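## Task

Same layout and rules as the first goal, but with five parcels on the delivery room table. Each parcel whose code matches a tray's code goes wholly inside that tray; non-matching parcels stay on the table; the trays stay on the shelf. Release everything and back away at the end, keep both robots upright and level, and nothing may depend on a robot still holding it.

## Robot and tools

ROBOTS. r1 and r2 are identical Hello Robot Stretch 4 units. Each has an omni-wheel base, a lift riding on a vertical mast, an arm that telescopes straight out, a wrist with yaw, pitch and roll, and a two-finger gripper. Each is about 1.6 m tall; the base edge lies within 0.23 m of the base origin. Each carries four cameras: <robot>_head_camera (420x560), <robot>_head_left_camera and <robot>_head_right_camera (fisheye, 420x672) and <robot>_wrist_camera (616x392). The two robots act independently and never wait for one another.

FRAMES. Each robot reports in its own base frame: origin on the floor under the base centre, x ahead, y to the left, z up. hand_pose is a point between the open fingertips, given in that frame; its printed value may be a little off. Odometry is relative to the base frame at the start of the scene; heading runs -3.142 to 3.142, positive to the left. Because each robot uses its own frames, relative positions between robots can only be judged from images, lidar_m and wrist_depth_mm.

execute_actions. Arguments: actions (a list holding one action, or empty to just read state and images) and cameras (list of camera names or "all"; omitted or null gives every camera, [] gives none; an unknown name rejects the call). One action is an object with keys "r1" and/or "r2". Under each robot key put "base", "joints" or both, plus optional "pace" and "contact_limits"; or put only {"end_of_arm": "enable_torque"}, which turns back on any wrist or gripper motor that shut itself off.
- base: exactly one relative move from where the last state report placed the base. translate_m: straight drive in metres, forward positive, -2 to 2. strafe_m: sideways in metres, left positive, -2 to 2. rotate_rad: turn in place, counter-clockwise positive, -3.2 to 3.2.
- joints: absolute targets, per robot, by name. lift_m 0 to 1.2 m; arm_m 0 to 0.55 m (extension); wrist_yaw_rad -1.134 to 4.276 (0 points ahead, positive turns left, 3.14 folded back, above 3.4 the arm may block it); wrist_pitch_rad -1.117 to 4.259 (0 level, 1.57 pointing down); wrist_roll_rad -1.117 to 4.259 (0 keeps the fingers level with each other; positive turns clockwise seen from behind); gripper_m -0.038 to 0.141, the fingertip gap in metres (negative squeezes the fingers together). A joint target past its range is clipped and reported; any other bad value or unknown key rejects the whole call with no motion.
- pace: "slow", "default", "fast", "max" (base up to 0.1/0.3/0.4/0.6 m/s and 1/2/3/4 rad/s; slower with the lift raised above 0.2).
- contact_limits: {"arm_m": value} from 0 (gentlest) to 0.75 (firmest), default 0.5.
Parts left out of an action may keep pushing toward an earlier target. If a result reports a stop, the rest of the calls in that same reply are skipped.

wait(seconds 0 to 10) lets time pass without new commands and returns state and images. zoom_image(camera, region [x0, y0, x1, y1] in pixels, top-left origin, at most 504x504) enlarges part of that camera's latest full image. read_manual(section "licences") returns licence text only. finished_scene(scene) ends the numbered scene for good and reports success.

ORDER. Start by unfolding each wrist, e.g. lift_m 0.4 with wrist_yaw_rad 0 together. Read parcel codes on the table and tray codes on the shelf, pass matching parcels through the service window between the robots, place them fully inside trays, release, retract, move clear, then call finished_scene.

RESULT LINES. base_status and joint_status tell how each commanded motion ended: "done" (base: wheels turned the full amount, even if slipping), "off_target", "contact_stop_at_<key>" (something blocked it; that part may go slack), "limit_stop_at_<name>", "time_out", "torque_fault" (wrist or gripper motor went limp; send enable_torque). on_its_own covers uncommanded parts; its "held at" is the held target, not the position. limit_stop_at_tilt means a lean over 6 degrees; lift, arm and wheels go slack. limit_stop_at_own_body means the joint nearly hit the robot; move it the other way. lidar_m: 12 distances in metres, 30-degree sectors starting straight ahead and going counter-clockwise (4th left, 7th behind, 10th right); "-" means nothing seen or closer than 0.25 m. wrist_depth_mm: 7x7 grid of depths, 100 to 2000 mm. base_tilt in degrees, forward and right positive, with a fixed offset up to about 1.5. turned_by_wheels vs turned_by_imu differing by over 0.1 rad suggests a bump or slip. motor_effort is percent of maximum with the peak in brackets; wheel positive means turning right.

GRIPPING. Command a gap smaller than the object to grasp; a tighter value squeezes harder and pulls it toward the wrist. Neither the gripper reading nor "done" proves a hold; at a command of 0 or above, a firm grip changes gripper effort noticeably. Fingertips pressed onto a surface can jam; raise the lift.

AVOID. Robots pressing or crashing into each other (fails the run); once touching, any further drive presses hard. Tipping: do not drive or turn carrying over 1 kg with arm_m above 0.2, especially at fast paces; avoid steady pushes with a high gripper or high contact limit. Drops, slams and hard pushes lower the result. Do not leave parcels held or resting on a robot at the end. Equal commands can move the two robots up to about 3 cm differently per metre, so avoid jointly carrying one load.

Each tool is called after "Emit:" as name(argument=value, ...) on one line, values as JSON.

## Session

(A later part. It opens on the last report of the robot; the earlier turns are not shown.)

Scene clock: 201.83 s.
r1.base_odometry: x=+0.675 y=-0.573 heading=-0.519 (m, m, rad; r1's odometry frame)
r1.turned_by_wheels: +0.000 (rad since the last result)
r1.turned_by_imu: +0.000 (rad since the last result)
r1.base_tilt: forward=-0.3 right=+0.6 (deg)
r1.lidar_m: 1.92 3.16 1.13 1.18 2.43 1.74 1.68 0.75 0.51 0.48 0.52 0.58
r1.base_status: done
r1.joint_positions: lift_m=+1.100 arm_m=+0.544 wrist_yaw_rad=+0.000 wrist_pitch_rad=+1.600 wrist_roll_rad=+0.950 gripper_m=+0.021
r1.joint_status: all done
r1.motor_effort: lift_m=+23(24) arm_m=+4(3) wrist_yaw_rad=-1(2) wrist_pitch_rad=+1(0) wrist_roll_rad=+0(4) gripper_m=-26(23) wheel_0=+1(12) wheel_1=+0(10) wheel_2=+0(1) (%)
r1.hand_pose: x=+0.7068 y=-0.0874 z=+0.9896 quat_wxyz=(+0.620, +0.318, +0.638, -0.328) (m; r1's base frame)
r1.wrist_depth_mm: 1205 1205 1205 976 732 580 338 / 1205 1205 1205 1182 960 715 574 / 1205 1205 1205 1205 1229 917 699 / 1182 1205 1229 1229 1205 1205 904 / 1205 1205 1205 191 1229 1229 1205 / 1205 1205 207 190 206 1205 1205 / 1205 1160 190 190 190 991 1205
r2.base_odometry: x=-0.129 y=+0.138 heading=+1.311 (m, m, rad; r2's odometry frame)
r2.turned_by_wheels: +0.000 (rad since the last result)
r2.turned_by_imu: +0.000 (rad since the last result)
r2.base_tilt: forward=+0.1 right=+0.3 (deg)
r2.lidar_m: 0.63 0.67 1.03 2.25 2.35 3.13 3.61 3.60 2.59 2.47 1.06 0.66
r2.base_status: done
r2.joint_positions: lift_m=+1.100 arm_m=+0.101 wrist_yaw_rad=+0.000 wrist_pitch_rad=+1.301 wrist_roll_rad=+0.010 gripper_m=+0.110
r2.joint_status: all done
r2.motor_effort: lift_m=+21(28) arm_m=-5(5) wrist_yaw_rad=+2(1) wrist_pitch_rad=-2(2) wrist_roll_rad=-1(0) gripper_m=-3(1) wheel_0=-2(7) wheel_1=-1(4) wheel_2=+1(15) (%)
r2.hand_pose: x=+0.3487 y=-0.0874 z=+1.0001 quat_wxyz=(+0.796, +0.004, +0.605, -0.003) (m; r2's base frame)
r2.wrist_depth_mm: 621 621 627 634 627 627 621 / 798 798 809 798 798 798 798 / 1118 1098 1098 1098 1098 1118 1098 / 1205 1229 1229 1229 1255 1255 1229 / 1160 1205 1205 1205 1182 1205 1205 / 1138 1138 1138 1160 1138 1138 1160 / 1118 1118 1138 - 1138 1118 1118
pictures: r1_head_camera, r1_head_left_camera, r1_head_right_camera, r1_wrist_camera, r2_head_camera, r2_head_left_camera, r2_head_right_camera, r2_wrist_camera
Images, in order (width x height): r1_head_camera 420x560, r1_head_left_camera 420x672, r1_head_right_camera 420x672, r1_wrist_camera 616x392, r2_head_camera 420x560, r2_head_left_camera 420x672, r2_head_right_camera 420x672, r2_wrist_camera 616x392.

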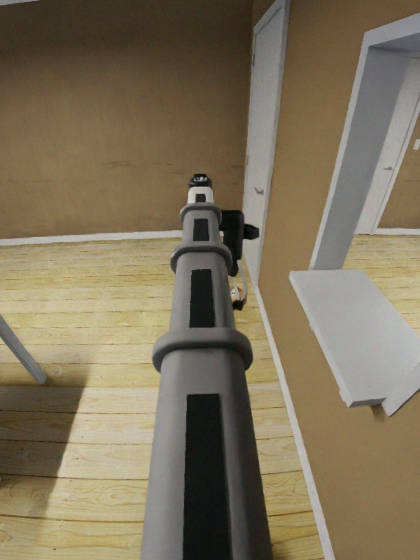

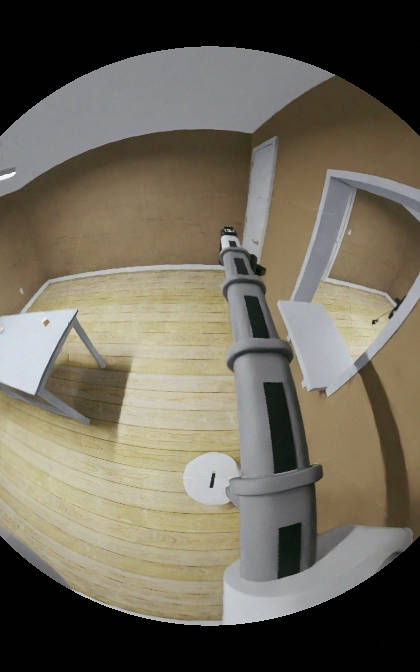

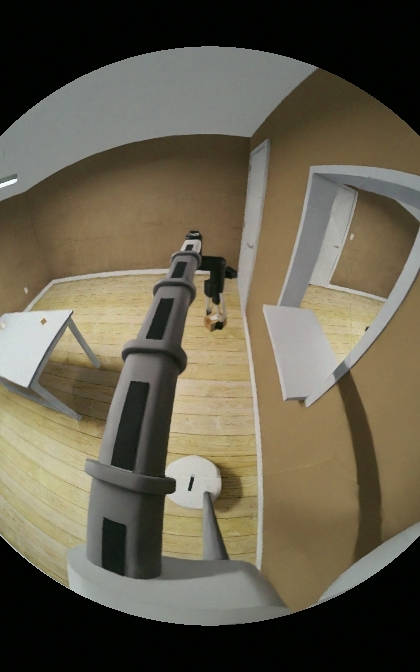

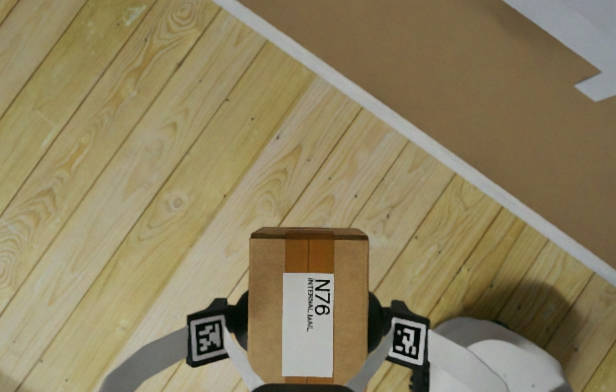

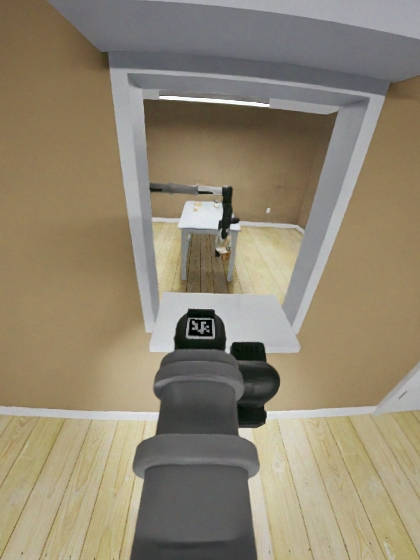

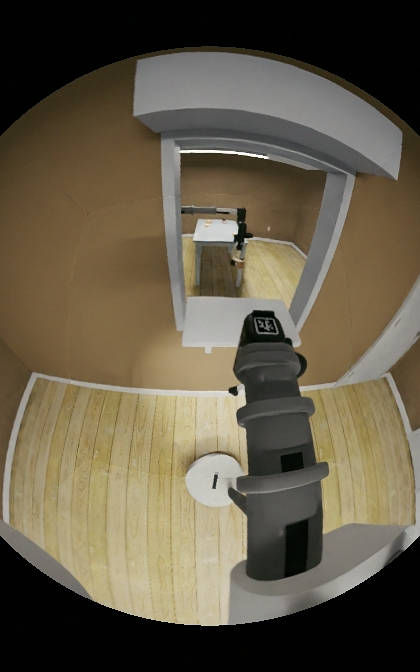

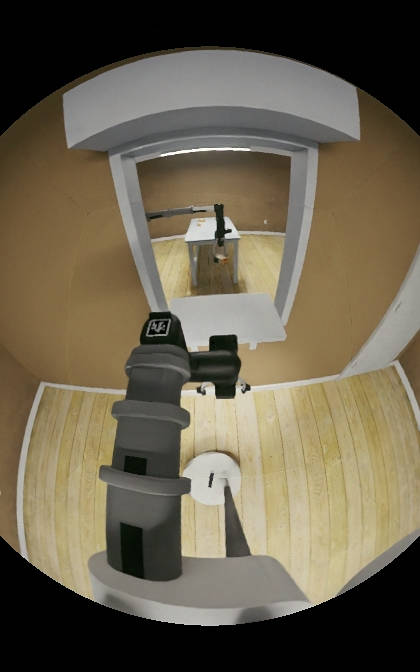

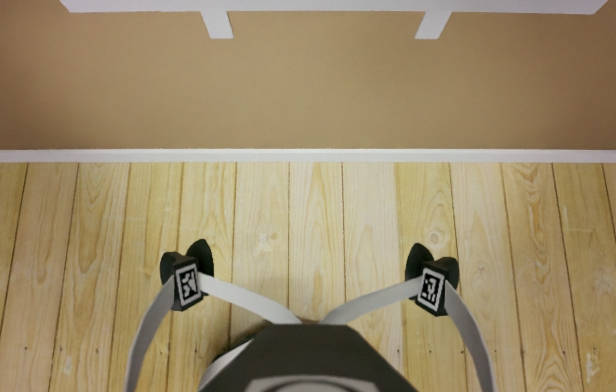

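Emit:
execute_actions(actions=[{"r1": {"base": {"strafe_m": -0.16}, "joints": {"wrist_roll_rad": 1.24}, "pace": "fast"}}], cameras=[])

Emit:
execute_actions(actions=[{"r1": {"base": {"rotate_rad": -0.335}, "pace": "default"}}], cameras=["r1_wrist_camera", "r1_head_camera", "r2_head_camera"])

Scene clock: 254.83 s.
r1.base_odometry: x=+0.596 y=-0.712 heading=-0.520 (m, m, rad; r1's odometry frame)
r1.turned_by_wheels: +0.000 (rad since the last result)
r1.turned_by_imu: +0.000 (rad since the last result)
r1.base_tilt: forward=-0.2 right=+0.6 (deg)
r1.lidar_m: 0.91 3.16 1.32 1.29 2.42 1.75 1.44 0.51 0.33 0.33 0.36 0.44
r1.base_status: done
r1.joint_positions: lift_m=+1.100 arm_m=+0.544 wrist_yaw_rad=+0.000 wrist_pitch_rad=+1.600 wrist_roll_rad=+1.240 gripper_m=+0.021
r1.joint_status: all done
r1.motor_effort: lift_m=+24(24) arm_m=+4(4) wrist_yaw_rad=+0(1) wrist_pitch_rad=+1(1) wrist_roll_rad=+1(6) gripper_m=-25(24) wheel_0=-1(11) wheel_1=-2(11) wheel_2=+0(0) (%)
r1.hand_pose: x=+0.7068 y=-0.0874 z=+0.9896 quat_wxyz=(+0.567, +0.405, +0.584, -0.417) (m; r1's base frame)
r1.wrist_depth_mm: 904 312 312 312 315 317 317 / 1205 1182 866 314 314 314 315 / 1205 1205 1205 1138 854 314 315 / 1160 1205 1182 1205 1205 1160 866 / 1160 1182 1205 191 1205 1229 1229 / 1182 1205 206 191 206 1008 1008 / 1160 1182 191 190 189 991 991
r2.base_odometry: x=-0.129 y=+0.138 heading=+1.311 (m, m, rad; r2's odometry frame)
r2.turned_by_wheels: +0.000 (rad since the last result)
r2.turned_by_imu: -0.001 (rad since the last result)
r2.base_tilt: forward=+0.1 right=+0.3 (deg)
r2.lidar_m: 0.64 0.65 1.05 2.26 2.33 3.17 3.61 3.61 2.58 2.46 1.10 0.66
r2.base_status: not commanded
r2.joint_positions: lift_m=+1.100 arm_m=+0.101 wrist_yaw_rad=+0.000 wrist_pitch_rad=+1.301 wrist_roll_rad=+0.010 gripper_m=+0.110
r2.joint_status: not commanded
r2.motor_effort: lift_m=+21(21) arm_m=-4(4) wrist_yaw_rad=+2(1) wrist_pitch_rad=-1(1) wrist_roll_rad=-1(0) gripper_m=+0(1) wheel_0=-2(2) wheel_1=-1(1) wheel_2=+1(1) (%)
r2.hand_pose: x=+0.3487 y=-0.0874 z=+1.0001 quat_wxyz=(+0.796, +0.004, +0.605, -0.003) (m; r2's base frame)
r2.wrist_depth_mm: 627 627 621 634 627 627 621 / 798 798 809 809 798 798 809 / 1118 1118 1098 1118 1118 1118 1098 / 1229 1229 1229 1229 1229 1255 1255 / 1205 1205 1205 1182 1205 1205 1205 / 1138 1138 1160 1160 1160 1138 1160 / 1118 1098 1118 - 1118 1118 1138
pictures: none
No camera images: the call's "cameras" was empty. Leave "cameras" out to get every camera's image.

Scene clock: 256.13 s.
r1.base_odometry: x=+0.596 y=-0.712 heading=-0.854 (m, m, rad; r1's odometry frame)
r1.turned_by_wheels: -0.334 (rad since the last result)
r1.turned_by_imu: -0.329 (rad since the last result)
r1.base_tilt: forward=-0.3 right=+0.6 (deg)
r1.lidar_m: 0.45 3.03 1.52 1.31 3.93 2.05 1.69 0.85 0.44 0.34 0.32 0.39
r1.base_status: done
r1.joint_positions: lift_m=+1.100 arm_m=+0.544 wrist_yaw_rad=+0.000 wrist_pitch_rad=+1.600 wrist_roll_rad=+1.240 gripper_m=+0.021
r1.joint_status: not commanded
r1.motor_effort: lift_m=+24(24) arm_m=+4(4) wrist_yaw_rad=+0(1) wrist_pitch_rad=+1(1) wrist_roll_rad=+4(1) gripper_m=-25(24) wheel_0=+4(8) wheel_1=+3(5) wheel_2=+0(7) (%)
r1.hand_pose: x=+0.7068 y=-0.0874 z=+0.9896 quat_wxyz=(+0.567, +0.405, +0.584, -0.417) (m; r1's base frame)
r1.wrist_depth_mm: 309 310 310 312 317 317 319 / 309 307 310 312 315 314 315 / 306 307 307 309 312 312 315 / 306 306 307 309 309 312 314 / 304 304 306 191 307 310 310 / 303 304 207 190 206 310 309 / 303 301 190 190 189 309 309
r2.base_odometry: x=-0.129 y=+0.138 heading=+1.311 (m, m, rad; r2's odometry frame)
r2.turned_by_wheels: +0.000 (rad since the last result)
r2.turned_by_imu: +0.000 (rad since the last result)
r2.base_tilt: forward=+0.0 right=+0.3 (deg)
r2.lidar_m: 0.63 0.64 1.04 2.26 2.33 3.15 3.63 3.60 2.59 2.46 1.10 0.65
r2.base_status: not commanded
r2.joint_positions: lift_m=+1.100 arm_m=+0.101 wrist_yaw_rad=+0.000 wrist_pitch_rad=+1.301 wrist_roll_rad=+0.010 gripper_m=+0.110
r2.joint_status: not commanded
r2.motor_effort: lift_m=+21(21) arm_m=-4(4) wrist_yaw_rad=+3(0) wrist_pitch_rad=-4(2) wrist_roll_rad=+0(0) gripper_m=-2(2) wheel_0=-2(2) wheel_1=-1(1) wheel_2=+1(1) (%)
r2.hand_pose: x=+0.3487 y=-0.0874 z=+1.0001 quat_wxyz=(+0.796, +0.004, +0.605, -0.003) (m; r2's base frame)
r2.wrist_depth_mm: 621 627 627 621 627 627 627 / 788 798 809 798 809 798 788 / 1098 1098 1118 1118 1118 1098 1098 / 1229 1229 1229 1205 1229 1229 1229 / 1205 1182 1182 1182 1182 1205 1205 / 1182 1160 1138 1160 1138 1160 1160 / 1118 1138 1118 - 1138 1118 1118
pictures: r1_head_camera, r1_wrist_camera, r2_head_camera
Images, in order (width x height): r1_head_camera 420x560, r1_wrist_camera 616x392, r2_head_camera 420x560.

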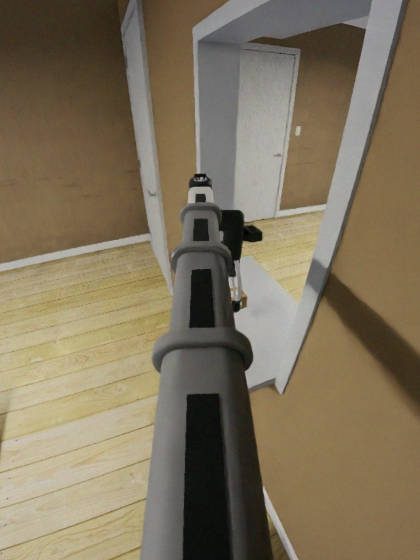

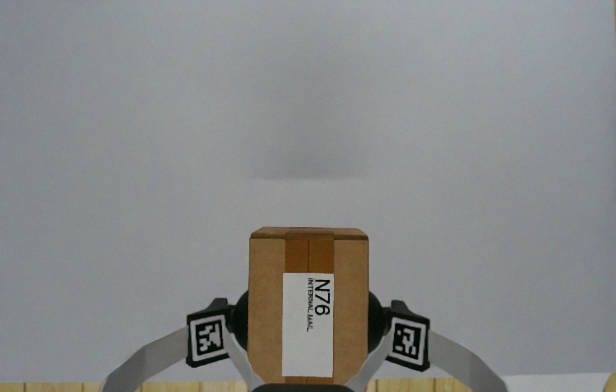

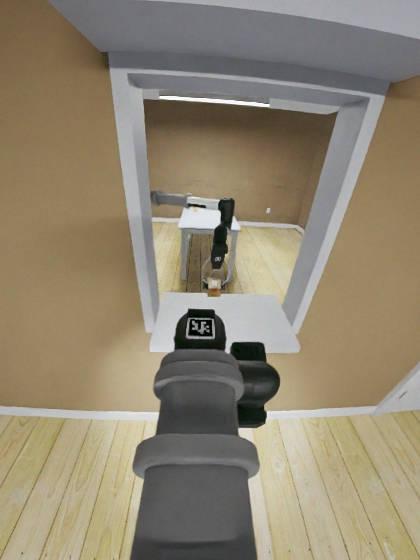

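Emit:
execute_actions(actions=[{"r1": {"base": {"rotate_rad": -0.07}, "joints": {"lift_m": 1.049, "wrist_roll_rad": 1.17}, "pace": "default"}}], cameras=["r1_wrist_camera", "r2_head_camera"])

Scene clock: 270.07 s.
r1.base_odometry: x=+0.596 y=-0.712 heading=-0.924 (m, m, rad; r1's odometry frame)
r1.turned_by_wheels: -0.070 (rad since the last result)
r1.turned_by_imu: -0.069 (rad since the last result)
r1.base_tilt: forward=-0.3 right=+0.6 (deg)
r1.lidar_m: 0.44 2.29 1.60 1.31 3.93 2.13 1.73 1.02 0.43 0.32 0.32 0.35
r1.base_status: done
r1.joint_positions: lift_m=+1.049 arm_m=+0.544 wrist_yaw_rad=+0.000 wrist_pitch_rad=+1.600 wrist_roll_rad=+1.170 gripper_m=+0.021
r1.joint_status: all done
r1.motor_effort: lift_m=+18(23) arm_m=+4(4) wrist_yaw_rad=+0(0) wrist_pitch_rad=+1(1) wrist_roll_rad=-1(2) gripper_m=-23(25) wheel_0=+4(7) wheel_1=+1(9) wheel_2=+0(6) (%)
r1.hand_pose: x=+0.7068 y=-0.0874 z=+0.9391 quat_wxyz=(+0.581, +0.385, +0.598, -0.396) (m; r1's base frame)
r1.wrist_depth_mm: 258 259 260 262 262 263 265 / 257 258 259 262 262 263 264 / 257 258 259 259 260 262 263 / 255 256 256 258 260 262 263 / 254 255 256 190 259 260 260 / 253 255 208 190 206 259 259 / 251 253 191 190 190 255 257
r2.base_odometry: x=-0.129 y=+0.138 heading=+1.311 (m, m, rad; r2's odometry frame)
r2.turned_by_wheels: +0.000 (rad since the last result)
r2.turned_by_imu: +0.000 (rad since the last result)
r2.base_tilt: forward=-0.1 right=+0.2 (deg)
r2.lidar_m: 0.63 0.64 1.05 2.27 2.33 3.16 3.64 3.62 2.57 2.44 1.09 0.65
r2.base_status: not commanded
r2.joint_positions: lift_m=+1.100 arm_m=+0.101 wrist_yaw_rad=+0.000 wrist_pitch_rad=+1.301 wrist_roll_rad=+0.010 gripper_m=+0.110
r2.joint_status: not commanded
r2.motor_effort: lift_m=+21(21) arm_m=-4(5) wrist_yaw_rad=+1(1) wrist_pitch_rad=-2(3) wrist_roll_rad=+0(0) gripper_m=-1(3) wheel_0=-2(2) wheel_1=-1(1) wheel_2=+1(1) (%)
r2.hand_pose: x=+0.3487 y=-0.0874 z=+1.0001 quat_wxyz=(+0.796, +0.004, +0.605, -0.003) (m; r2's base frame)
r2.wrist_depth_mm: 621 627 621 634 627 627 621 / 798 798 798 798 809 798 798 / 1118 1118 1118 1098 1118 1118 1098 / 1229 1255 1229 1229 1229 1255 1255 / 1205 1205 1205 1205 1182 1205 1182 / 1160 1160 1138 1160 1160 1160 1160 / 1118 1118 1118 - 1138 1118 1118
pictures: r1_wrist_camera, r2_head_camera
Images, in order (width x height): r1_wrist_camera 616x392, r2_head_camera 420x560.

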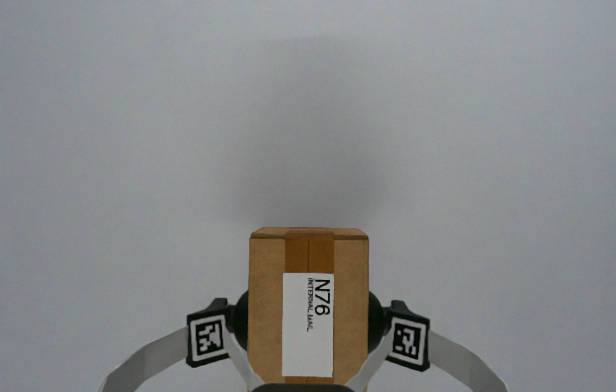

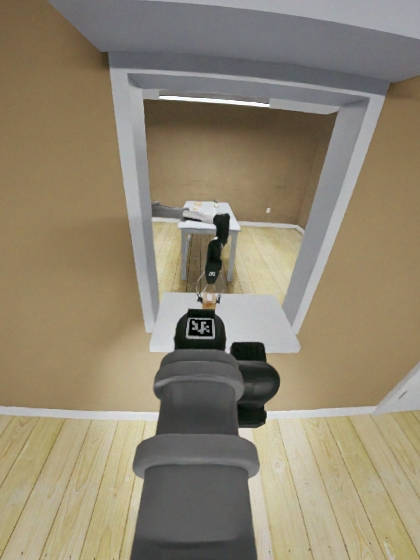

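Emit:
execute_actions(actions=[{"r1": {"joints": {"lift_m": 1.043, "gripper_m": 0.09}}}], cameras=["r1_wrist_camera"])

Emit:
execute_actions(actions=[{"r1": {"joints": {"lift_m": 1.11}, "pace": "max"}, "r2": {"base": {"strafe_m": 0.09}, "pace": "fast"}}], cameras=["r1_wrist_camera", "r2_head_camera"])

Scene clock: 278.63 s.
r1.base_odometry: x=+0.596 y=-0.712 heading=-0.924 (m, m, rad; r1's odometry frame)
r1.turned_by_wheels: +0.000 (rad since the last result)
r1.turned_by_imu: +0.000 (rad since the last result)
r1.base_tilt: forward=-0.2 right=+0.7 (deg)
r1.lidar_m: 0.42 2.27 1.63 1.29 3.92 2.15 1.71 0.99 0.45 0.35 0.33 0.36
r1.base_status: not commanded
r1.joint_positions: lift_m=+1.043 arm_m=+0.544 wrist_yaw_rad=+0.000 wrist_pitch_rad=+1.600 wrist_roll_rad=+1.170 gripper_m=+0.090
r1.joint_status: all done
r1.motor_effort: lift_m=+17(15) arm_m=+4(4) wrist_yaw_rad=-1(0) wrist_pitch_rad=+0(2) wrist_roll_rad=-2(2) gripper_m=-1(23) wheel_0=+4(3) wheel_1=+1(2) wheel_2=+0(0) (%)
r1.hand_pose: x=+0.7068 y=-0.0874 z=+0.9331 quat_wxyz=(+0.581, +0.385, +0.598, -0.396) (m; r1's base frame)
r1.wrist_depth_mm: 252 254 255 256 257 256 258 / 252 253 253 254 256 257 258 / 250 252 252 254 255 256 257 / 249 250 251 253 254 255 255 / 248 249 251 202 253 253 255 / 248 249 216 201 215 252 253 / 247 248 248 200 251 251 253
r2.base_odometry: x=-0.129 y=+0.138 heading=+1.311 (m, m, rad; r2's odometry frame)
r2.turned_by_wheels: +0.000 (rad since the last result)
r2.turned_by_imu: -0.001 (rad since the last result)
r2.base_tilt: forward=+0.0 right=+0.3 (deg)
r2.lidar_m: 0.62 0.68 1.05 2.25 2.34 3.17 3.61 3.59 2.58 2.46 1.09 0.68
r2.base_status: not commanded
r2.joint_positions: lift_m=+1.100 arm_m=+0.101 wrist_yaw_rad=+0.000 wrist_pitch_rad=+1.301 wrist_roll_rad=+0.010 gripper_m=+0.110
r2.joint_status: not commanded
r2.motor_effort: lift_m=+21(21) arm_m=-4(5) wrist_yaw_rad=+1(1) wrist_pitch_rad=-3(0) wrist_roll_rad=+0(1) gripper_m=+0(0) wheel_0=-2(2) wheel_1=-1(1) wheel_2=+1(1) (%)
r2.hand_pose: x=+0.3487 y=-0.0874 z=+1.0001 quat_wxyz=(+0.796, +0.004, +0.605, -0.003) (m; r2's base frame)
r2.wrist_depth_mm: 621 627 627 627 621 627 621 / 798 798 809 809 798 798 798 / 1118 1118 1118 1098 1098 1098 1118 / 1205 1229 1255 1255 1255 1229 1229 / 1205 1182 1205 1182 1182 1205 1205 / 1160 1160 1160 1160 1160 1160 1160 / 1118 1118 1118 - 1138 1118 1118
pictures: r1_wrist_camera
Images, in order (width x height): r1_wrist_camera 616x392.

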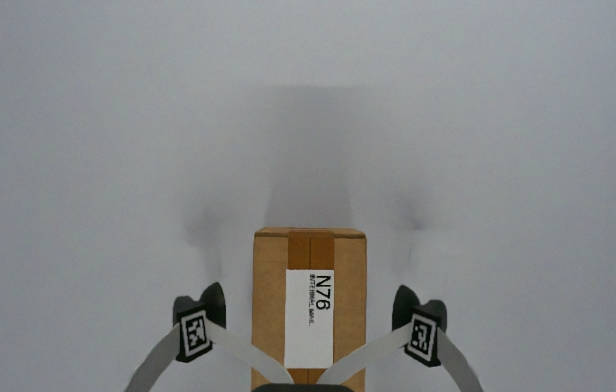

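Scene clock: 279.97 s.
r1.base_odometry: x=+0.596 y=-0.712 heading=-0.924 (m, m, rad; r1's odometry frame)
r1.turned_by_wheels: +0.000 (rad since the last result)
r1.turned_by_imu: +0.000 (rad since the last result)
r1.base_tilt: forward=-0.2 right=+0.6 (deg)
r1.lidar_m: 0.45 2.26 1.65 1.28 3.93 2.15 1.70 1.00 0.46 0.35 0.32 0.33
r1.base_status: not commanded
r1.joint_positions: lift_m=+1.110 arm_m=+0.544 wrist_yaw_rad=+0.000 wrist_pitch_rad=+1.600 wrist_roll_rad=+1.170 gripper_m=+0.090
r1.joint_status: all done
r1.motor_effort: lift_m=+23(27) arm_m=+4(4) wrist_yaw_rad=+0(1) wrist_pitch_rad=+1(0) wrist_roll_rad=+1(2) gripper_m=-2(4) wheel_0=+4(4) wheel_1=+2(2) wheel_2=+0(0) (%)
r1.hand_pose: x=+0.7068 y=-0.0874 z=+0.9997 quat_wxyz=(+0.581, +0.385, +0.598, -0.396) (m; r1's base frame)
r1.wrist_depth_mm: 320 319 322 324 325 327 329 / 317 320 320 322 322 324 325 / 315 320 319 320 322 324 324 / 317 317 320 320 322 322 322 / 314 314 317 267 319 320 322 / 312 315 315 267 317 320 319 / 312 310 314 266 315 319 320
r2.base_odometry: x=-0.216 y=+0.161 heading=+1.311 (m, m, rad; r2's odometry frame)
r2.turned_by_wheels: +0.000 (rad since the last result)
r2.turned_by_imu: +0.000 (rad since the last result)
r2.base_tilt: forward=+0.0 right=+0.3 (deg)
r2.lidar_m: 0.63 0.77 1.05 2.13 2.26 3.07 3.64 3.68 2.68 2.55 1.09 0.66
r2.base_status: done
r2.joint_positions: lift_m=+1.100 arm_m=+0.101 wrist_yaw_rad=+0.000 wrist_pitch_rad=+1.301 wrist_roll_rad=+0.010 gripper_m=+0.110
r2.joint_status: not commanded
r2.motor_effort: lift_m=+21(21) arm_m=-4(4) wrist_yaw_rad=+3(2) wrist_pitch_rad=-1(3) wrist_roll_rad=+0(0) gripper_m=-1(1) wheel_0=+0(7) wheel_1=-1(11) wheel_2=+0(1) (%)
r2.hand_pose: x=+0.3487 y=-0.0874 z=+1.0001 quat_wxyz=(+0.796, +0.004, +0.605, -0.003) (m; r2's base frame)
r2.wrist_depth_mm: 627 627 627 627 627 621 615 / 798 798 798 798 809 798 788 / 1118 1118 1098 1098 1118 1098 1098 / 1255 1255 1255 1229 1229 1229 1229 / 1205 1205 1205 1182 1205 1205 1205 / 1182 1138 1138 1182 1160 1138 1160 / 1118 1118 1118 - 1138 1118 1138
pictures: r1_wrist_camera, r2_head_camera
Images, in order (width x height): r1_wrist_camera 616x392, r2_head_camera 420x560.

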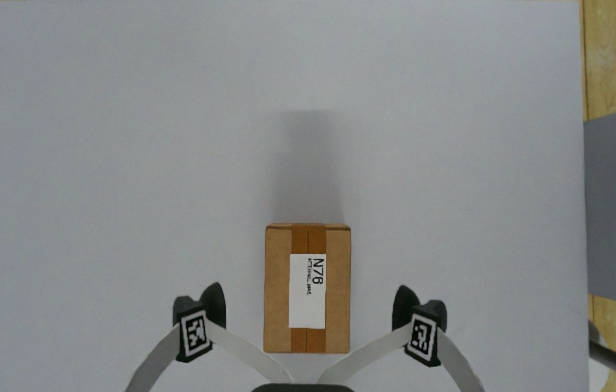

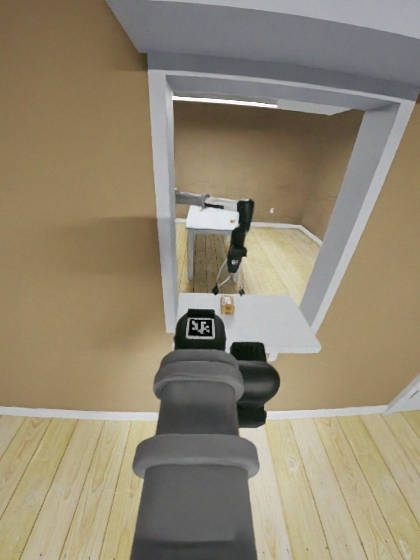

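Emit:
execute_actions(actions=[{"r1": {"base": {"rotate_rad": 0.404}, "joints": {"wrist_roll_rad": 0.6}, "pace": "fast"}, "r2": {"base": {"translate_m": 0.15}, "joints": {"arm_m": 0.2}, "pace": "fast"}}], cameras=[])

Emit:
execute_actions(actions=[{"r1": {"base": {"strafe_m": 0.3}, "joints": {"wrist_roll_rad": 0.0, "wrist_pitch_rad": 1.35}, "pace": "max"}, "r2": {"joints": {"arm_m": 0.43}, "pace": "max"}}], cameras=["r2_wrist_camera"])

Scene clock: 326.57 s.
r1.base_odometry: x=+0.596 y=-0.712 heading=-0.520 (m, m, rad; r1's odometry frame)
r1.turned_by_wheels: +0.404 (rad since the last result)
r1.turned_by_imu: +0.397 (rad since the last result)
r1.base_tilt: forward=-0.3 right=+0.7 (deg)
r1.lidar_m: 0.93 3.16 1.30 1.28 2.43 1.74 1.46 0.51 0.36 0.34 0.33 0.44
r1.base_status: done
r1.joint_positions: lift_m=+1.110 arm_m=+0.544 wrist_yaw_rad=+0.000 wrist_pitch_rad=+1.600 wrist_roll_rad=+0.600 gripper_m=+0.090
r1.joint_status: all done
r1.motor_effort: lift_m=+23(23) arm_m=+4(4) wrist_yaw_rad=+2(1) wrist_pitch_rad=+0(1) wrist_roll_rad=+0(8) gripper_m=-3(1) wheel_0=-4(7) wheel_1=-1(8) wheel_2=+0(8) (%)
r1.hand_pose: x=+0.7068 y=-0.0874 z=+0.9997 quat_wxyz=(+0.666, +0.206, +0.685, -0.212) (m; r1's base frame)
r1.wrist_depth_mm: 1229 1229 1229 878 320 320 319 / 1205 1229 1205 1205 320 320 322 / 1229 1205 1205 1229 820 320 320 / 1229 1205 1205 1229 1138 319 319 / 1205 1205 1229 1205 1205 759 319 / 1205 1205 1205 1205 1229 991 319 / 1229 1205 1205 1205 1098 1138 759
r2.base_odometry: x=-0.178 y=+0.306 heading=+1.311 (m, m, rad; r2's odometry frame)
r2.turned_by_wheels: +0.000 (rad since the last result)
r2.turned_by_imu: +0.000 (rad since the last result)
r2.base_tilt: forward=+0.0 right=+0.4 (deg)
r2.lidar_m: 0.46 0.61 0.82 2.17 2.22 3.04 3.80 3.72 2.67 2.35 0.72 0.47
r2.base_status: done
r2.joint_positions: lift_m=+1.100 arm_m=+0.199 wrist_yaw_rad=+0.000 wrist_pitch_rad=+1.301 wrist_roll_rad=+0.010 gripper_m=+0.110
r2.joint_status: all done
r2.motor_effort: lift_m=+21(21) arm_m=+4(5) wrist_yaw_rad=+1(4) wrist_pitch_rad=-3(4) wrist_roll_rad=-1(1) gripper_m=-1(3) wheel_0=+0(2) wheel_1=+2(3) wheel_2=-1(11) (%)
r2.hand_pose: x=+0.4471 y=-0.0874 z=+1.0001 quat_wxyz=(+0.796, +0.004, +0.605, -0.003) (m; r2's base frame)
r2.wrist_depth_mm: 278 373 377 375 377 379 382 / 310 362 364 364 366 364 366 / 452 353 351 353 353 351 351 / 741 340 340 340 338 340 340 / 1205 1182 1182 1182 1182 1182 1182 / 1138 1138 1138 1160 1138 1160 1160 / 1118 1118 1118 - 1118 1118 1118
pictures: none
No camera images: the call's "cameras" was empty. Leave "cameras" out to get every camera's image.

Scene clock: 328.80 s.
r1.base_odometry: x=+0.745 y=-0.451 heading=-0.520 (m, m, rad; r1's odometry frame)
r1.turned_by_wheels: +0.000 (rad since the last result)
r1.turned_by_imu: -0.001 (rad since the last result)
r1.base_tilt: forward=-0.2 right=+0.7 (deg)
r1.lidar_m: 2.38 1.35 1.02 1.13 2.45 1.77 1.69 0.93 0.67 0.60 0.64 0.75
r1.base_status: done
r1.joint_positions: lift_m=+1.110 arm_m=+0.544 wrist_yaw_rad=+0.000 wrist_pitch_rad=+1.351 wrist_roll_rad=+0.000 gripper_m=+0.090
r1.joint_status: all done
r1.motor_effort: lift_m=+23(23) arm_m=+4(4) wrist_yaw_rad=+1(2) wrist_pitch_rad=-2(4) wrist_roll_rad=+0(6) gripper_m=-2(2) wheel_0=-2(10) wheel_1=+0(11) wheel_2=+0(0) (%)
r1.hand_pose: x=+0.7781 y=-0.0874 z=+1.0065 quat_wxyz=(+0.780, +0.000, +0.625, +0.000) (m; r1's base frame)
r1.wrist_depth_mm: 1430 1464 1430 1430 1430 1255 842 / 1397 1397 1366 1397 1366 1255 854 / 1336 1308 1308 1308 1308 1255 854 / 1281 1281 1281 1255 1255 1229 854 / 1255 1229 1255 1229 1205 1229 854 / 1205 1205 1182 1160 1182 1160 842 / 1138 1160 1138 1160 1118 1078 854
r2.base_odometry: x=-0.178 y=+0.306 heading=+1.311 (m, m, rad; r2's odometry frame)
r2.turned_by_wheels: +0.000 (rad since the last result)
r2.turned_by_imu: +0.000 (rad since the last result)
r2.base_tilt: forward=+0.0 right=+0.3 (deg)
r2.lidar_m: 0.48 0.60 0.85 2.16 2.23 3.05 3.78 3.70 2.67 2.36 0.72 0.49
r2.base_status: not commanded
r2.joint_positions: lift_m=+1.100 arm_m=+0.429 wrist_yaw_rad=+0.000 wrist_pitch_rad=+1.301 wrist_roll_rad=+0.010 gripper_m=+0.110
r2.joint_status: all done
r2.motor_effort: lift_m=+21(21) arm_m=+5(3) wrist_yaw_rad=+2(1) wrist_pitch_rad=-2(1) wrist_roll_rad=-1(0) gripper_m=-1(3) wheel_0=+0(0) wheel_1=+1(2) wheel_2=+0(1) (%)
r2.hand_pose: x=+0.6771 y=-0.0874 z=+1.0001 quat_wxyz=(+0.796, +0.004, +0.605, -0.003) (m; r2's base frame)
r2.wrist_depth_mm: 1160 1138 1397 1366 1366 1366 1366 / 1308 1098 1182 1308 1336 1308 1336 / 1281 349 349 351 349 351 351 / 285 340 340 336 291 340 340 / 278 327 327 325 279 329 329 / 277 315 314 317 314 315 317 / 283 304 310 - 309 306 307
pictures: r2_wrist_camera
Images, in order (width x height): r2_wrist_camera 616x392.

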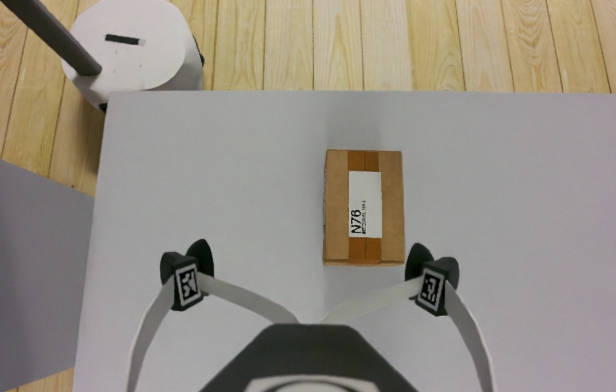

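Emit:
execute_actions(actions=[{"r1": {"base": {"strafe_m": 0.25}, "joints": {"lift_m": 1.03}, "pace": "max"}, "r2": {"base": {"strafe_m": -0.038}, "joints": {"arm_m": 0.475, "lift_m": 1.068}, "pace": "fast"}}], cameras=["r2_wrist_camera"])

Scene clock: 345.23 s.
r1.base_odometry: x=+0.869 y=-0.234 heading=-0.520 (m, m, rad; r1's odometry frame)
r1.turned_by_wheels: +0.000 (rad since the last result)
r1.turned_by_imu: -0.001 (rad since the last result)
r1.base_tilt: forward=-0.3 right=+0.6 (deg)
r1.lidar_m: 3.03 1.00 0.76 1.10 2.47 1.73 1.67 1.27 0.93 0.87 0.86 1.10
r1.base_status: done
r1.joint_positions: lift_m=+1.030 arm_m=+0.544 wrist_yaw_rad=+0.000 wrist_pitch_rad=+1.351 wrist_roll_rad=+0.000 gripper_m=+0.090
r1.joint_status: all done
r1.motor_effort: lift_m=+19(20) arm_m=+4(4) wrist_yaw_rad=+1(1) wrist_pitch_rad=-1(2) wrist_roll_rad=-1(2) gripper_m=-2(3) wheel_0=+0(11) wheel_1=+0(9) wheel_2=+0(1) (%)
r1.hand_pose: x=+0.7782 y=-0.0874 z=+0.9268 quat_wxyz=(+0.780, +0.000, +0.625, +0.000) (m; r1's base frame)
r1.wrist_depth_mm: 1336 1336 1366 1336 1336 1336 1205 / 1308 1308 1281 1308 1281 1281 1205 / 1255 1255 1255 1255 1255 1229 1182 / 1205 1205 1182 1205 1182 1182 1182 / 1160 1160 1138 1138 1138 1160 1118 / 1118 1118 1098 1118 1098 1118 1078 / 1078 1078 1060 1078 1042 1042 1060
r2.base_odometry: x=-0.141 y=+0.297 heading=+1.311 (m, m, rad; r2's odometry frame)
r2.turned_by_wheels: +0.000 (rad since the last result)
r2.turned_by_imu: +0.000 (rad since the last result)
r2.base_tilt: forward=-0.1 right=+0.4 (deg)
r2.lidar_m: 0.48 0.60 0.82 2.19 2.30 3.09 3.78 3.69 2.63 2.49 0.83 0.50
r2.base_status: done
r2.joint_positions: lift_m=+1.068 arm_m=+0.474 wrist_yaw_rad=+0.000 wrist_pitch_rad=+1.301 wrist_roll_rad=+0.010 gripper_m=+0.110
r2.joint_status: all done
r2.motor_effort: lift_m=+17(19) arm_m=+5(5) wrist_yaw_rad=+2(4) wrist_pitch_rad=-3(3) wrist_roll_rad=+0(1) gripper_m=-1(2) wheel_0=+1(8) wheel_1=+0(8) wheel_2=+0(3) (%)
r2.hand_pose: x=+0.7221 y=-0.0874 z=+0.9685 quat_wxyz=(+0.796, +0.004, +0.605, -0.003) (m; r2's base frame)
r2.wrist_depth_mm: 1336 1138 1336 1336 1366 1336 1366 / 1308 1281 1281 1281 1281 1281 1281 / 320 317 317 317 317 319 319 / 307 306 306 259 306 306 306 / 296 297 297 247 296 297 297 / 287 285 282 239 285 285 287 / 277 277 279 - 281 276 278
pictures: r2_wrist_camera
Images, in order (width x height): r2_wrist_camera 616x392.

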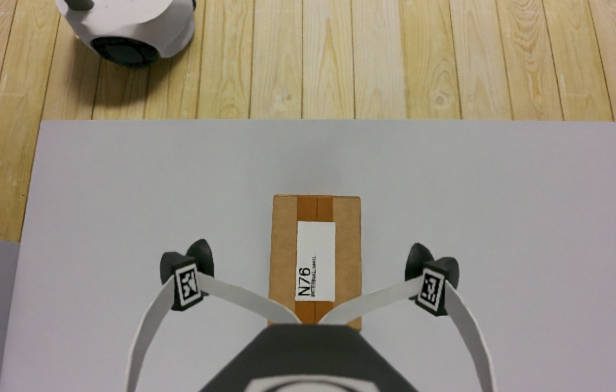

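Aligned. Lower and grip.

Emit:
execute_actions(actions=[{"r1": {"base": {"strafe_m": 0.3}, "pace": "max"}, "r2": {"joints": {"lift_m": 1.024, "gripper_m": 0.018}, "pace": "fast"}}], cameras=["r2_wrist_camera", "r1_head_camera"])

Scene clock: 351.83 s.
r1.base_odometry: x=+1.018 y=+0.026 heading=-0.520 (m, m, rad; r1's odometry frame)
r1.turned_by_wheels: +0.000 (rad since the last result)
r1.turned_by_imu: -0.001 (rad since the last result)
r1.base_tilt: forward=-0.3 right=+0.6 (deg)
r1.lidar_m: 3.03 0.57 0.49 1.14 2.43 1.73 1.68 1.75 1.25 1.17 1.13 1.67
r1.base_status: done
r1.joint_positions: lift_m=+1.030 arm_m=+0.544 wrist_yaw_rad=+0.000 wrist_pitch_rad=+1.351 wrist_roll_rad=+0.000 gripper_m=+0.090
r1.joint_status: not commanded
r1.motor_effort: lift_m=+19(19) arm_m=+4(4) wrist_yaw_rad=+2(1) wrist_pitch_rad=-1(2) wrist_roll_rad=-1(3) gripper_m=-1(0) wheel_0=+1(12) wheel_1=+0(13) wheel_2=+0(0) (%)
r1.hand_pose: x=+0.7782 y=-0.0874 z=+0.9268 quat_wxyz=(+0.780, +0.000, +0.625, +0.000) (m; r1's base frame)
r1.wrist_depth_mm: 1366 1366 1336 1336 1308 1366 1336 / 1308 1281 1308 1255 1281 1281 1281 / 1281 1255 1255 1205 1229 1229 1229 / 866 1205 1205 1205 1182 1160 1160 / 1160 1160 1160 1138 1138 1138 1138 / 1138 1098 1098 1098 1118 1098 1098 / 1078 1060 1060 1078 1042 1042 1060
r2.base_odometry: x=-0.141 y=+0.297 heading=+1.311 (m, m, rad; r2's odometry frame)
r2.turned_by_wheels: +0.000 (rad since the last result)
r2.turned_by_imu: -0.001 (rad since the last result)
r2.base_tilt: forward=+0.1 right=+0.3 (deg)
r2.lidar_m: 0.46 0.61 0.82 2.21 2.29 3.11 3.76 3.67 2.65 2.46 0.89 0.52
r2.base_status: not commanded
r2.joint_positions: lift_m=+1.024 arm_m=+0.474 wrist_yaw_rad=+0.000 wrist_pitch_rad=+1.301 wrist_roll_rad=+0.010 gripper_m=+0.019
r2.joint_status: all done
r2.motor_effort: lift_m=+17(18) arm_m=+5(5) wrist_yaw_rad=+0(1) wrist_pitch_rad=-3(4) wrist_roll_rad=+0(0) gripper_m=-23(24) wheel_0=+1(1) wheel_1=+0(0) wheel_2=+0(0) (%)
r2.hand_pose: x=+0.7220 y=-0.0874 z=+0.9244 quat_wxyz=(+0.796, +0.004, +0.606, -0.003) (m; r2's base frame)
r2.wrist_depth_mm: 1281 1308 1308 1308 1281 1281 1281 / 1229 1229 1229 1255 1255 1255 1281 / 271 271 270 271 271 272 271 / 260 262 262 198 262 260 263 / 253 253 253 191 251 253 253 / 245 243 189 186 189 243 244 / 237 235 238 - 238 236 237
pictures: r1_head_camera, r2_wrist_camera
Images, in order (width x height): r1_head_camera 420x560, r2_wrist_camera 616x392.

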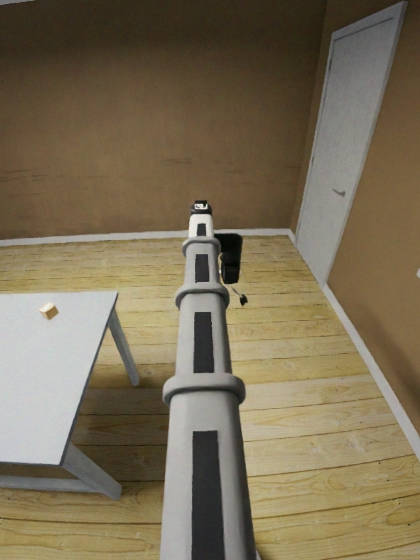

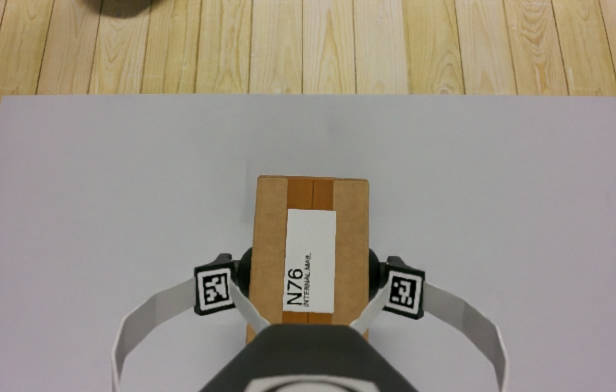

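Emit:
execute_actions(actions=[{"r1": {"base": {"strafe_m": 0.85}, "pace": "max"}, "r2": {"base": {"translate_m": -0.67}, "joints": {"lift_m": 1.065, "arm_m": 0.1}, "pace": "max"}}], cameras=["r1_wrist_camera", "r1_head_camera", "r2_wrist_camera"])

Scene clock: 387.30 s.
r1.base_odometry: x=+1.441 y=+0.763 heading=-0.520 (m, m, rad; r1's odometry frame)
r1.turned_by_wheels: +0.000 (rad since the last result)
r1.turned_by_imu: -0.002 (rad since the last result)
r1.base_tilt: forward=-0.3 right=+0.6 (deg)
r1.lidar_m: 0.25 0.27 0.39 1.01 2.31 1.79 1.69 1.74 2.14 1.97 0.40 0.27
r1.base_status: done
r1.joint_positions: lift_m=+1.030 arm_m=+0.544 wrist_yaw_rad=+0.000 wrist_pitch_rad=+1.351 wrist_roll_rad=+0.000 gripper_m=+0.090
r1.joint_status: not commanded
r1.motor_effort: lift_m=+19(19) arm_m=+4(4) wrist_yaw_rad=+0(1) wrist_pitch_rad=-1(2) wrist_roll_rad=-2(1) gripper_m=+0(2) wheel_0=-1(10) wheel_1=+0(11) wheel_2=+0(0) (%)
r1.hand_pose: x=+0.7782 y=-0.0874 z=+0.9268 quat_wxyz=(+0.780, +0.000, +0.625, +0.000) (m; r1's base frame)
r1.wrist_depth_mm: 1397 1336 1397 1336 1336 1366 1308 / 445 439 442 436 436 430 433 / 430 427 427 421 418 418 418 / 410 407 407 402 397 404 402 / 394 392 389 392 392 387 389 / 379 379 373 377 375 375 373 / 368 364 362 366 359 357 359
r2.base_odometry: x=-0.313 y=-0.351 heading=+1.311 (m, m, rad; r2's odometry frame)
r2.turned_by_wheels: +0.000 (rad since the last result)
r2.turned_by_imu: -0.003 (rad since the last result)
r2.base_tilt: forward=+0.0 right=+0.3 (deg)
r2.lidar_m: 1.14 1.30 1.75 2.18 2.28 3.07 3.05 3.15 2.66 2.52 1.83 1.21
r2.base_status: done
r2.joint_positions: lift_m=+1.065 arm_m=+0.101 wrist_yaw_rad=+0.000 wrist_pitch_rad=+1.301 wrist_roll_rad=+0.010 gripper_m=+0.019
r2.joint_status: all done
r2.motor_effort: lift_m=+23(26) arm_m=-4(2) wrist_yaw_rad=+2(1) wrist_pitch_rad=-5(6) wrist_roll_rad=-1(0) gripper_m=-23(23) wheel_0=-1(4) wheel_1=-1(7) wheel_2=-1(5) (%)
r2.hand_pose: x=+0.3485 y=-0.0874 z=+0.9649 quat_wxyz=(+0.796, +0.004, +0.606, -0.003) (m; r2's base frame)
r2.wrist_depth_mm: 1308 1308 1308 1308 1308 1308 1336 / 1281 1308 1281 1308 1281 1281 1281 / 1255 1255 1255 1229 1229 1255 1255 / 1205 1205 1205 198 1205 1205 1229 / 1138 1160 1182 191 1182 1182 1160 / 1098 1138 188 185 190 1118 1118 / 1078 1098 1078 - 1098 1098 1098
pictures: r1_head_camera, r1_wrist_camera, r2_wrist_camera
Images, in order (width x height): r1_head_camera 420x560, r1_wrist_camera 616x392, r2_wrist_camera 616x392.

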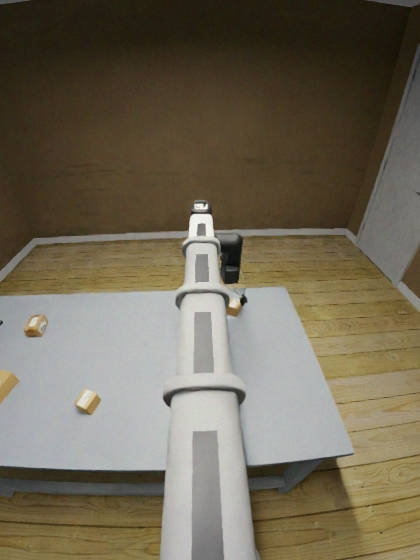

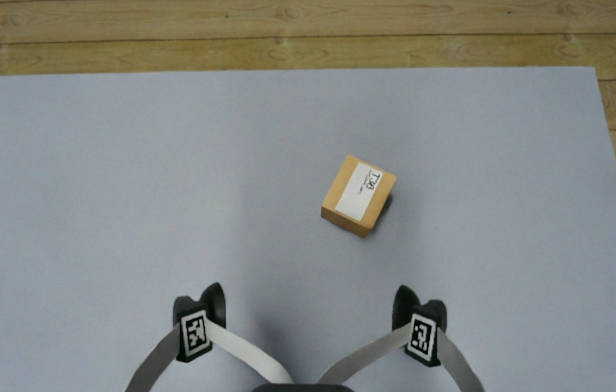

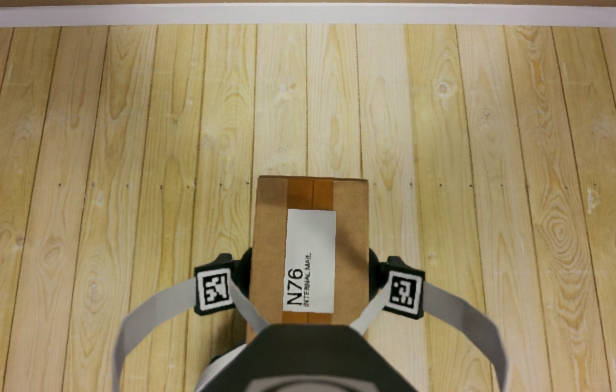

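Emit:
zoom_image(camera="r1_wrist_camera", region=[300, 140, 420, 250])

Emit:
zoom_image(camera="r1_head_camera", region=[0, 290, 140, 430])

Region (300, 140, 420, 250) of r1_wrist_camera's 616x392 image, scaled by 4.200; it fills the top 462 rows of this view, and the rest is white.

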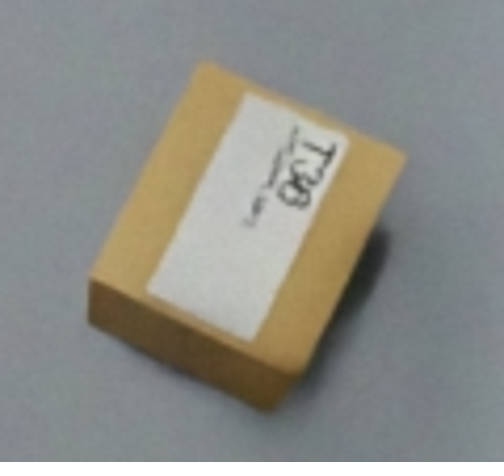

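Region (0, 290, 140, 430) of r1_head_camera's 420x560 image, scaled by 3.600, with more detail than that image has.

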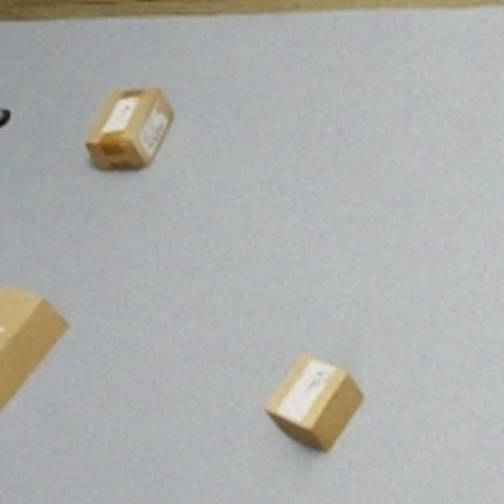

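Emit:
execute_actions(actions=[{"r1": {"base": {"translate_m": 0.18}, "joints": {"lift_m": 0.98, "wrist_pitch_rad": 1.6, "wrist_roll_rad": 0.44, "gripper_m": 0.11}, "pace": "default"}, "r2": {"base": {"rotate_rad": -2.926}, "joints": {"lift_m": 0.35}, "pace": "max"}}], cameras=["r1_wrist_camera", "r2_head_camera"])

Scene clock: 450.37 s.
r1.base_odometry: x=+1.596 y=+0.674 heading=-0.520 (m, m, rad; r1's odometry frame)
r1.turned_by_wheels: +0.001 (rad since the last result)
r1.turned_by_imu: -0.023 (rad since the last result)
r1.base_tilt: forward=-0.2 right=+0.6 (deg)
r1.lidar_m: 0.25 0.25 0.25 0.59 2.33 1.88 1.77 1.85 2.16 1.96 0.27 0.25
r1.base_status: done
r1.joint_positions: lift_m=+0.980 arm_m=+0.545 wrist_yaw_rad=+0.000 wrist_pitch_rad=+1.600 wrist_roll_rad=+0.440 gripper_m=+0.110
r1.joint_status: all done
r1.motor_effort: lift_m=+21(19) arm_m=+2(4) wrist_yaw_rad=+1(5) wrist_pitch_rad=+1(5) wrist_roll_rad=+1(8) gripper_m=-2(1) wheel_0=+14(27) wheel_1=+8(24) wheel_2=-14(31) (%)
r1.hand_pose: x=+0.7072 y=-0.0874 z=+0.8699 quat_wxyz=(+0.680, +0.152, +0.700, -0.156) (m; r1's base frame)
r1.wrist_depth_mm: 1078 1098 329 327 327 329 329 / 1098 329 327 327 327 327 325 / 327 327 329 329 327 327 327 / 329 325 325 276 325 327 327 / 327 325 325 325 325 324 325 / 325 324 325 325 325 325 325 / 324 325 325 324 324 324 324
r2.base_odometry: x=-0.313 y=-0.351 heading=-1.615 (m, m, rad; r2's odometry frame)
r2.turned_by_wheels: -2.926 (rad since the last result)
r2.turned_by_imu: -2.947 (rad since the last result)
r2.base_tilt: forward=+0.0 right=+0.3 (deg)
r2.lidar_m: 2.58 3.08 2.51 2.54 1.51 1.15 1.14 1.41 2.20 2.18 2.43 2.62
r2.base_status: done
r2.joint_positions: lift_m=+0.350 arm_m=+0.101 wrist_yaw_rad=+0.000 wrist_pitch_rad=+1.301 wrist_roll_rad=+0.010 gripper_m=+0.019
r2.joint_status: all done
r2.motor_effort: lift_m=+18(26) arm_m=-4(4) wrist_yaw_rad=+1(2) wrist_pitch_rad=-4(3) wrist_roll_rad=+0(0) gripper_m=-24(23) wheel_0=+2(5) wheel_1=+2(0) wheel_2=+2(5) (%)
r2.hand_pose: x=+0.3486 y=-0.0874 z=+0.2503 quat_wxyz=(+0.796, +0.004, +0.606, -0.003) (m; r2's base frame)
r2.wrist_depth_mm: 544 549 549 549 549 549 549 / 530 530 530 530 525 530 530 / 512 508 512 508 512 508 508 / 492 488 492 199 492 492 492 / 473 477 477 191 477 477 477 / 459 459 189 185 189 459 462 / 445 442 452 - 449 445 445
pictures: r1_wrist_camera, r2_head_camera
Images, in order (width x height): r1_wrist_camera 616x392, r2_head_camera 420x560.

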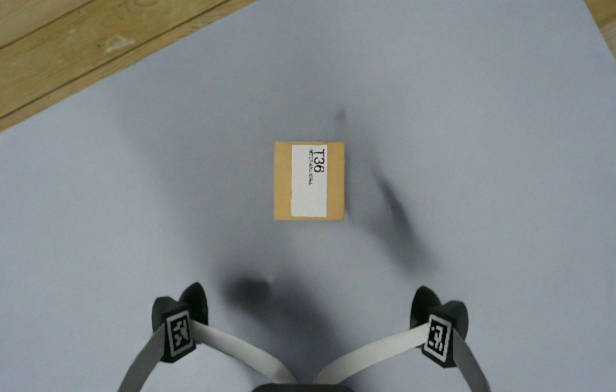

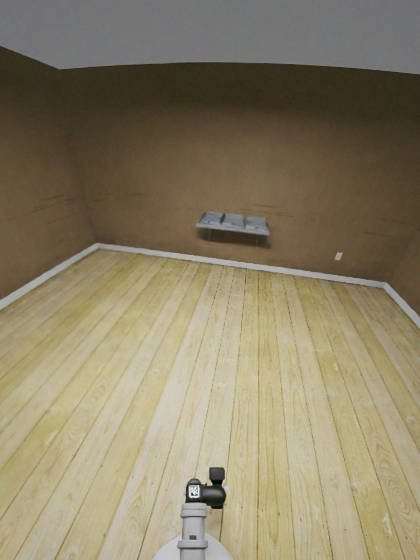

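Emit:
execute_actions(actions=[{"r1": {"base": {"translate_m": -0.02}, "joints": {"wrist_yaw_rad": 1.0, "wrist_roll_rad": 1.44, "arm_m": 0.55}, "pace": "slow"}, "r2": {"base": {"translate_m": 2.0}, "joints": {"lift_m": 1.0, "arm_m": 0.3, "wrist_roll_rad": 0.2}, "pace": "max"}}], cameras=["r1_wrist_camera", "r1_head_right_camera", "r1_head_left_camera", "r2_head_camera", "r2_wrist_camera"])

Scene clock: 481.03 s.
r1.base_odometry: x=+1.579 y=+0.684 heading=-0.520 (m, m, rad; r1's odometry frame)
r1.turned_by_wheels: +0.000 (rad since the last result)
r1.turned_by_imu: -0.001 (rad since the last result)
r1.base_tilt: forward=-0.3 right=+0.6 (deg)
r1.lidar_m: 0.25 0.25 0.26 0.65 2.32 1.87 1.77 1.84 2.17 1.94 0.27 0.25
r1.base_status: done
r1.joint_positions: lift_m=+0.980 arm_m=+0.548 wrist_yaw_rad=+1.000 wrist_pitch_rad=+1.600 wrist_roll_rad=+1.439 gripper_m=+0.110
r1.joint_status: all done
joint sent to its limit — the command would take r1.arm_m past its upper limit, so that joint was sent only as far as its limit.
r1.motor_effort: lift_m=+21(21) arm_m=+4(4) wrist_yaw_rad=+2(5) wrist_pitch_rad=+1(1) wrist_roll_rad=+1(0) gripper_m=+0(0) wheel_0=-5(13) wheel_1=-3(11) wheel_2=+2(14) (%)
r1.hand_pose: x=+0.7877 y=-0.0543 z=+0.8699 quat_wxyz=(+0.686, +0.145, +0.694, -0.164) (m; r1's base frame)
r1.wrist_depth_mm: 1098 1098 1098 1098 332 334 338 / 1098 1098 1118 330 330 334 334 / 1078 1098 329 327 329 330 332 / 324 325 327 327 327 329 332 / 322 322 325 325 277 327 329 / 320 320 324 324 325 327 329 / 320 319 320 322 322 324 327
r2.base_odometry: x=-0.401 y=-2.349 heading=-1.615 (m, m, rad; r2's odometry frame)
r2.turned_by_wheels: +0.000 (rad since the last result)
r2.turned_by_imu: +0.007 (rad since the last result)
r2.base_tilt: forward=+0.1 right=+0.3 (deg)
r2.lidar_m: 0.63 1.21 1.99 2.12 2.41 3.24 3.22 3.13 2.60 2.39 0.76 0.63
r2.base_status: done
r2.joint_positions: lift_m=+1.000 arm_m=+0.299 wrist_yaw_rad=+0.000 wrist_pitch_rad=+1.301 wrist_roll_rad=+0.199 gripper_m=+0.019
r2.joint_status: all done
r2.motor_effort: lift_m=+22(28) arm_m=+4(7) wrist_yaw_rad=+2(1) wrist_pitch_rad=-4(6) wrist_roll_rad=+2(3) gripper_m=-23(22) wheel_0=+1(8) wheel_1=-1(6) wheel_2=+1(12) (%)
r2.hand_pose: x=+0.5471 y=-0.0874 z=+0.9000 quat_wxyz=(+0.792, +0.079, +0.603, -0.060) (m; r2's base frame)
r2.wrist_depth_mm: 866 842 418 418 410 407 404 / 1138 1060 404 402 394 389 387 / 1205 1205 392 384 382 379 375 / 1160 1160 1118 198 392 379 370 / 1138 1138 1118 191 1098 1078 1078 / 1078 1098 188 186 189 1042 1042 / 1060 1060 1042 - 1025 1008 991
pictures: r1_head_left_camera, r1_head_right_camera, r1_wrist_camera, r2_head_camera, r2_wrist_camera
Images, in order (width x height): r1_head_left_camera 420x672, r1_head_right_camera 420x672, r1_wrist_camera 616x392, r2_head_camera 420x560, r2_wrist_camera 616x392.

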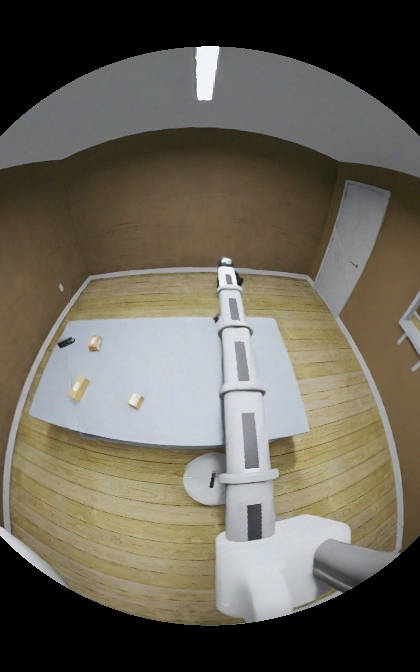

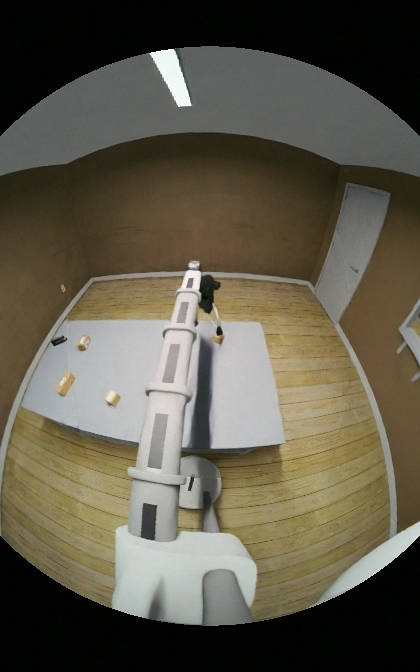

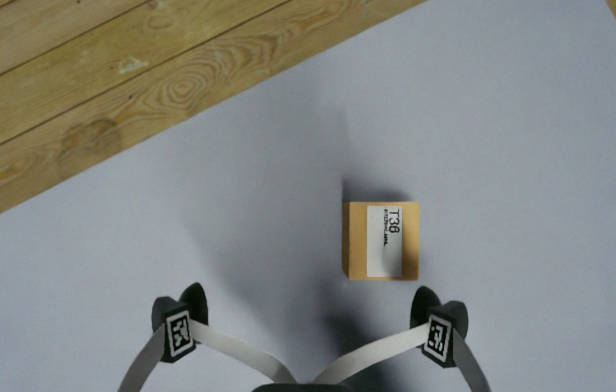

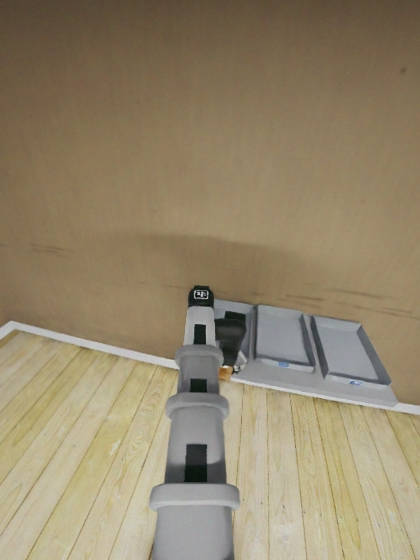

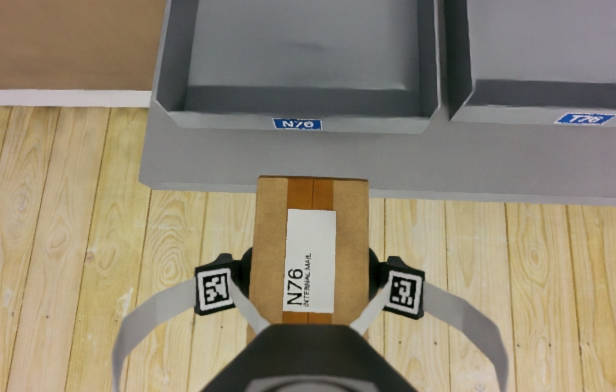

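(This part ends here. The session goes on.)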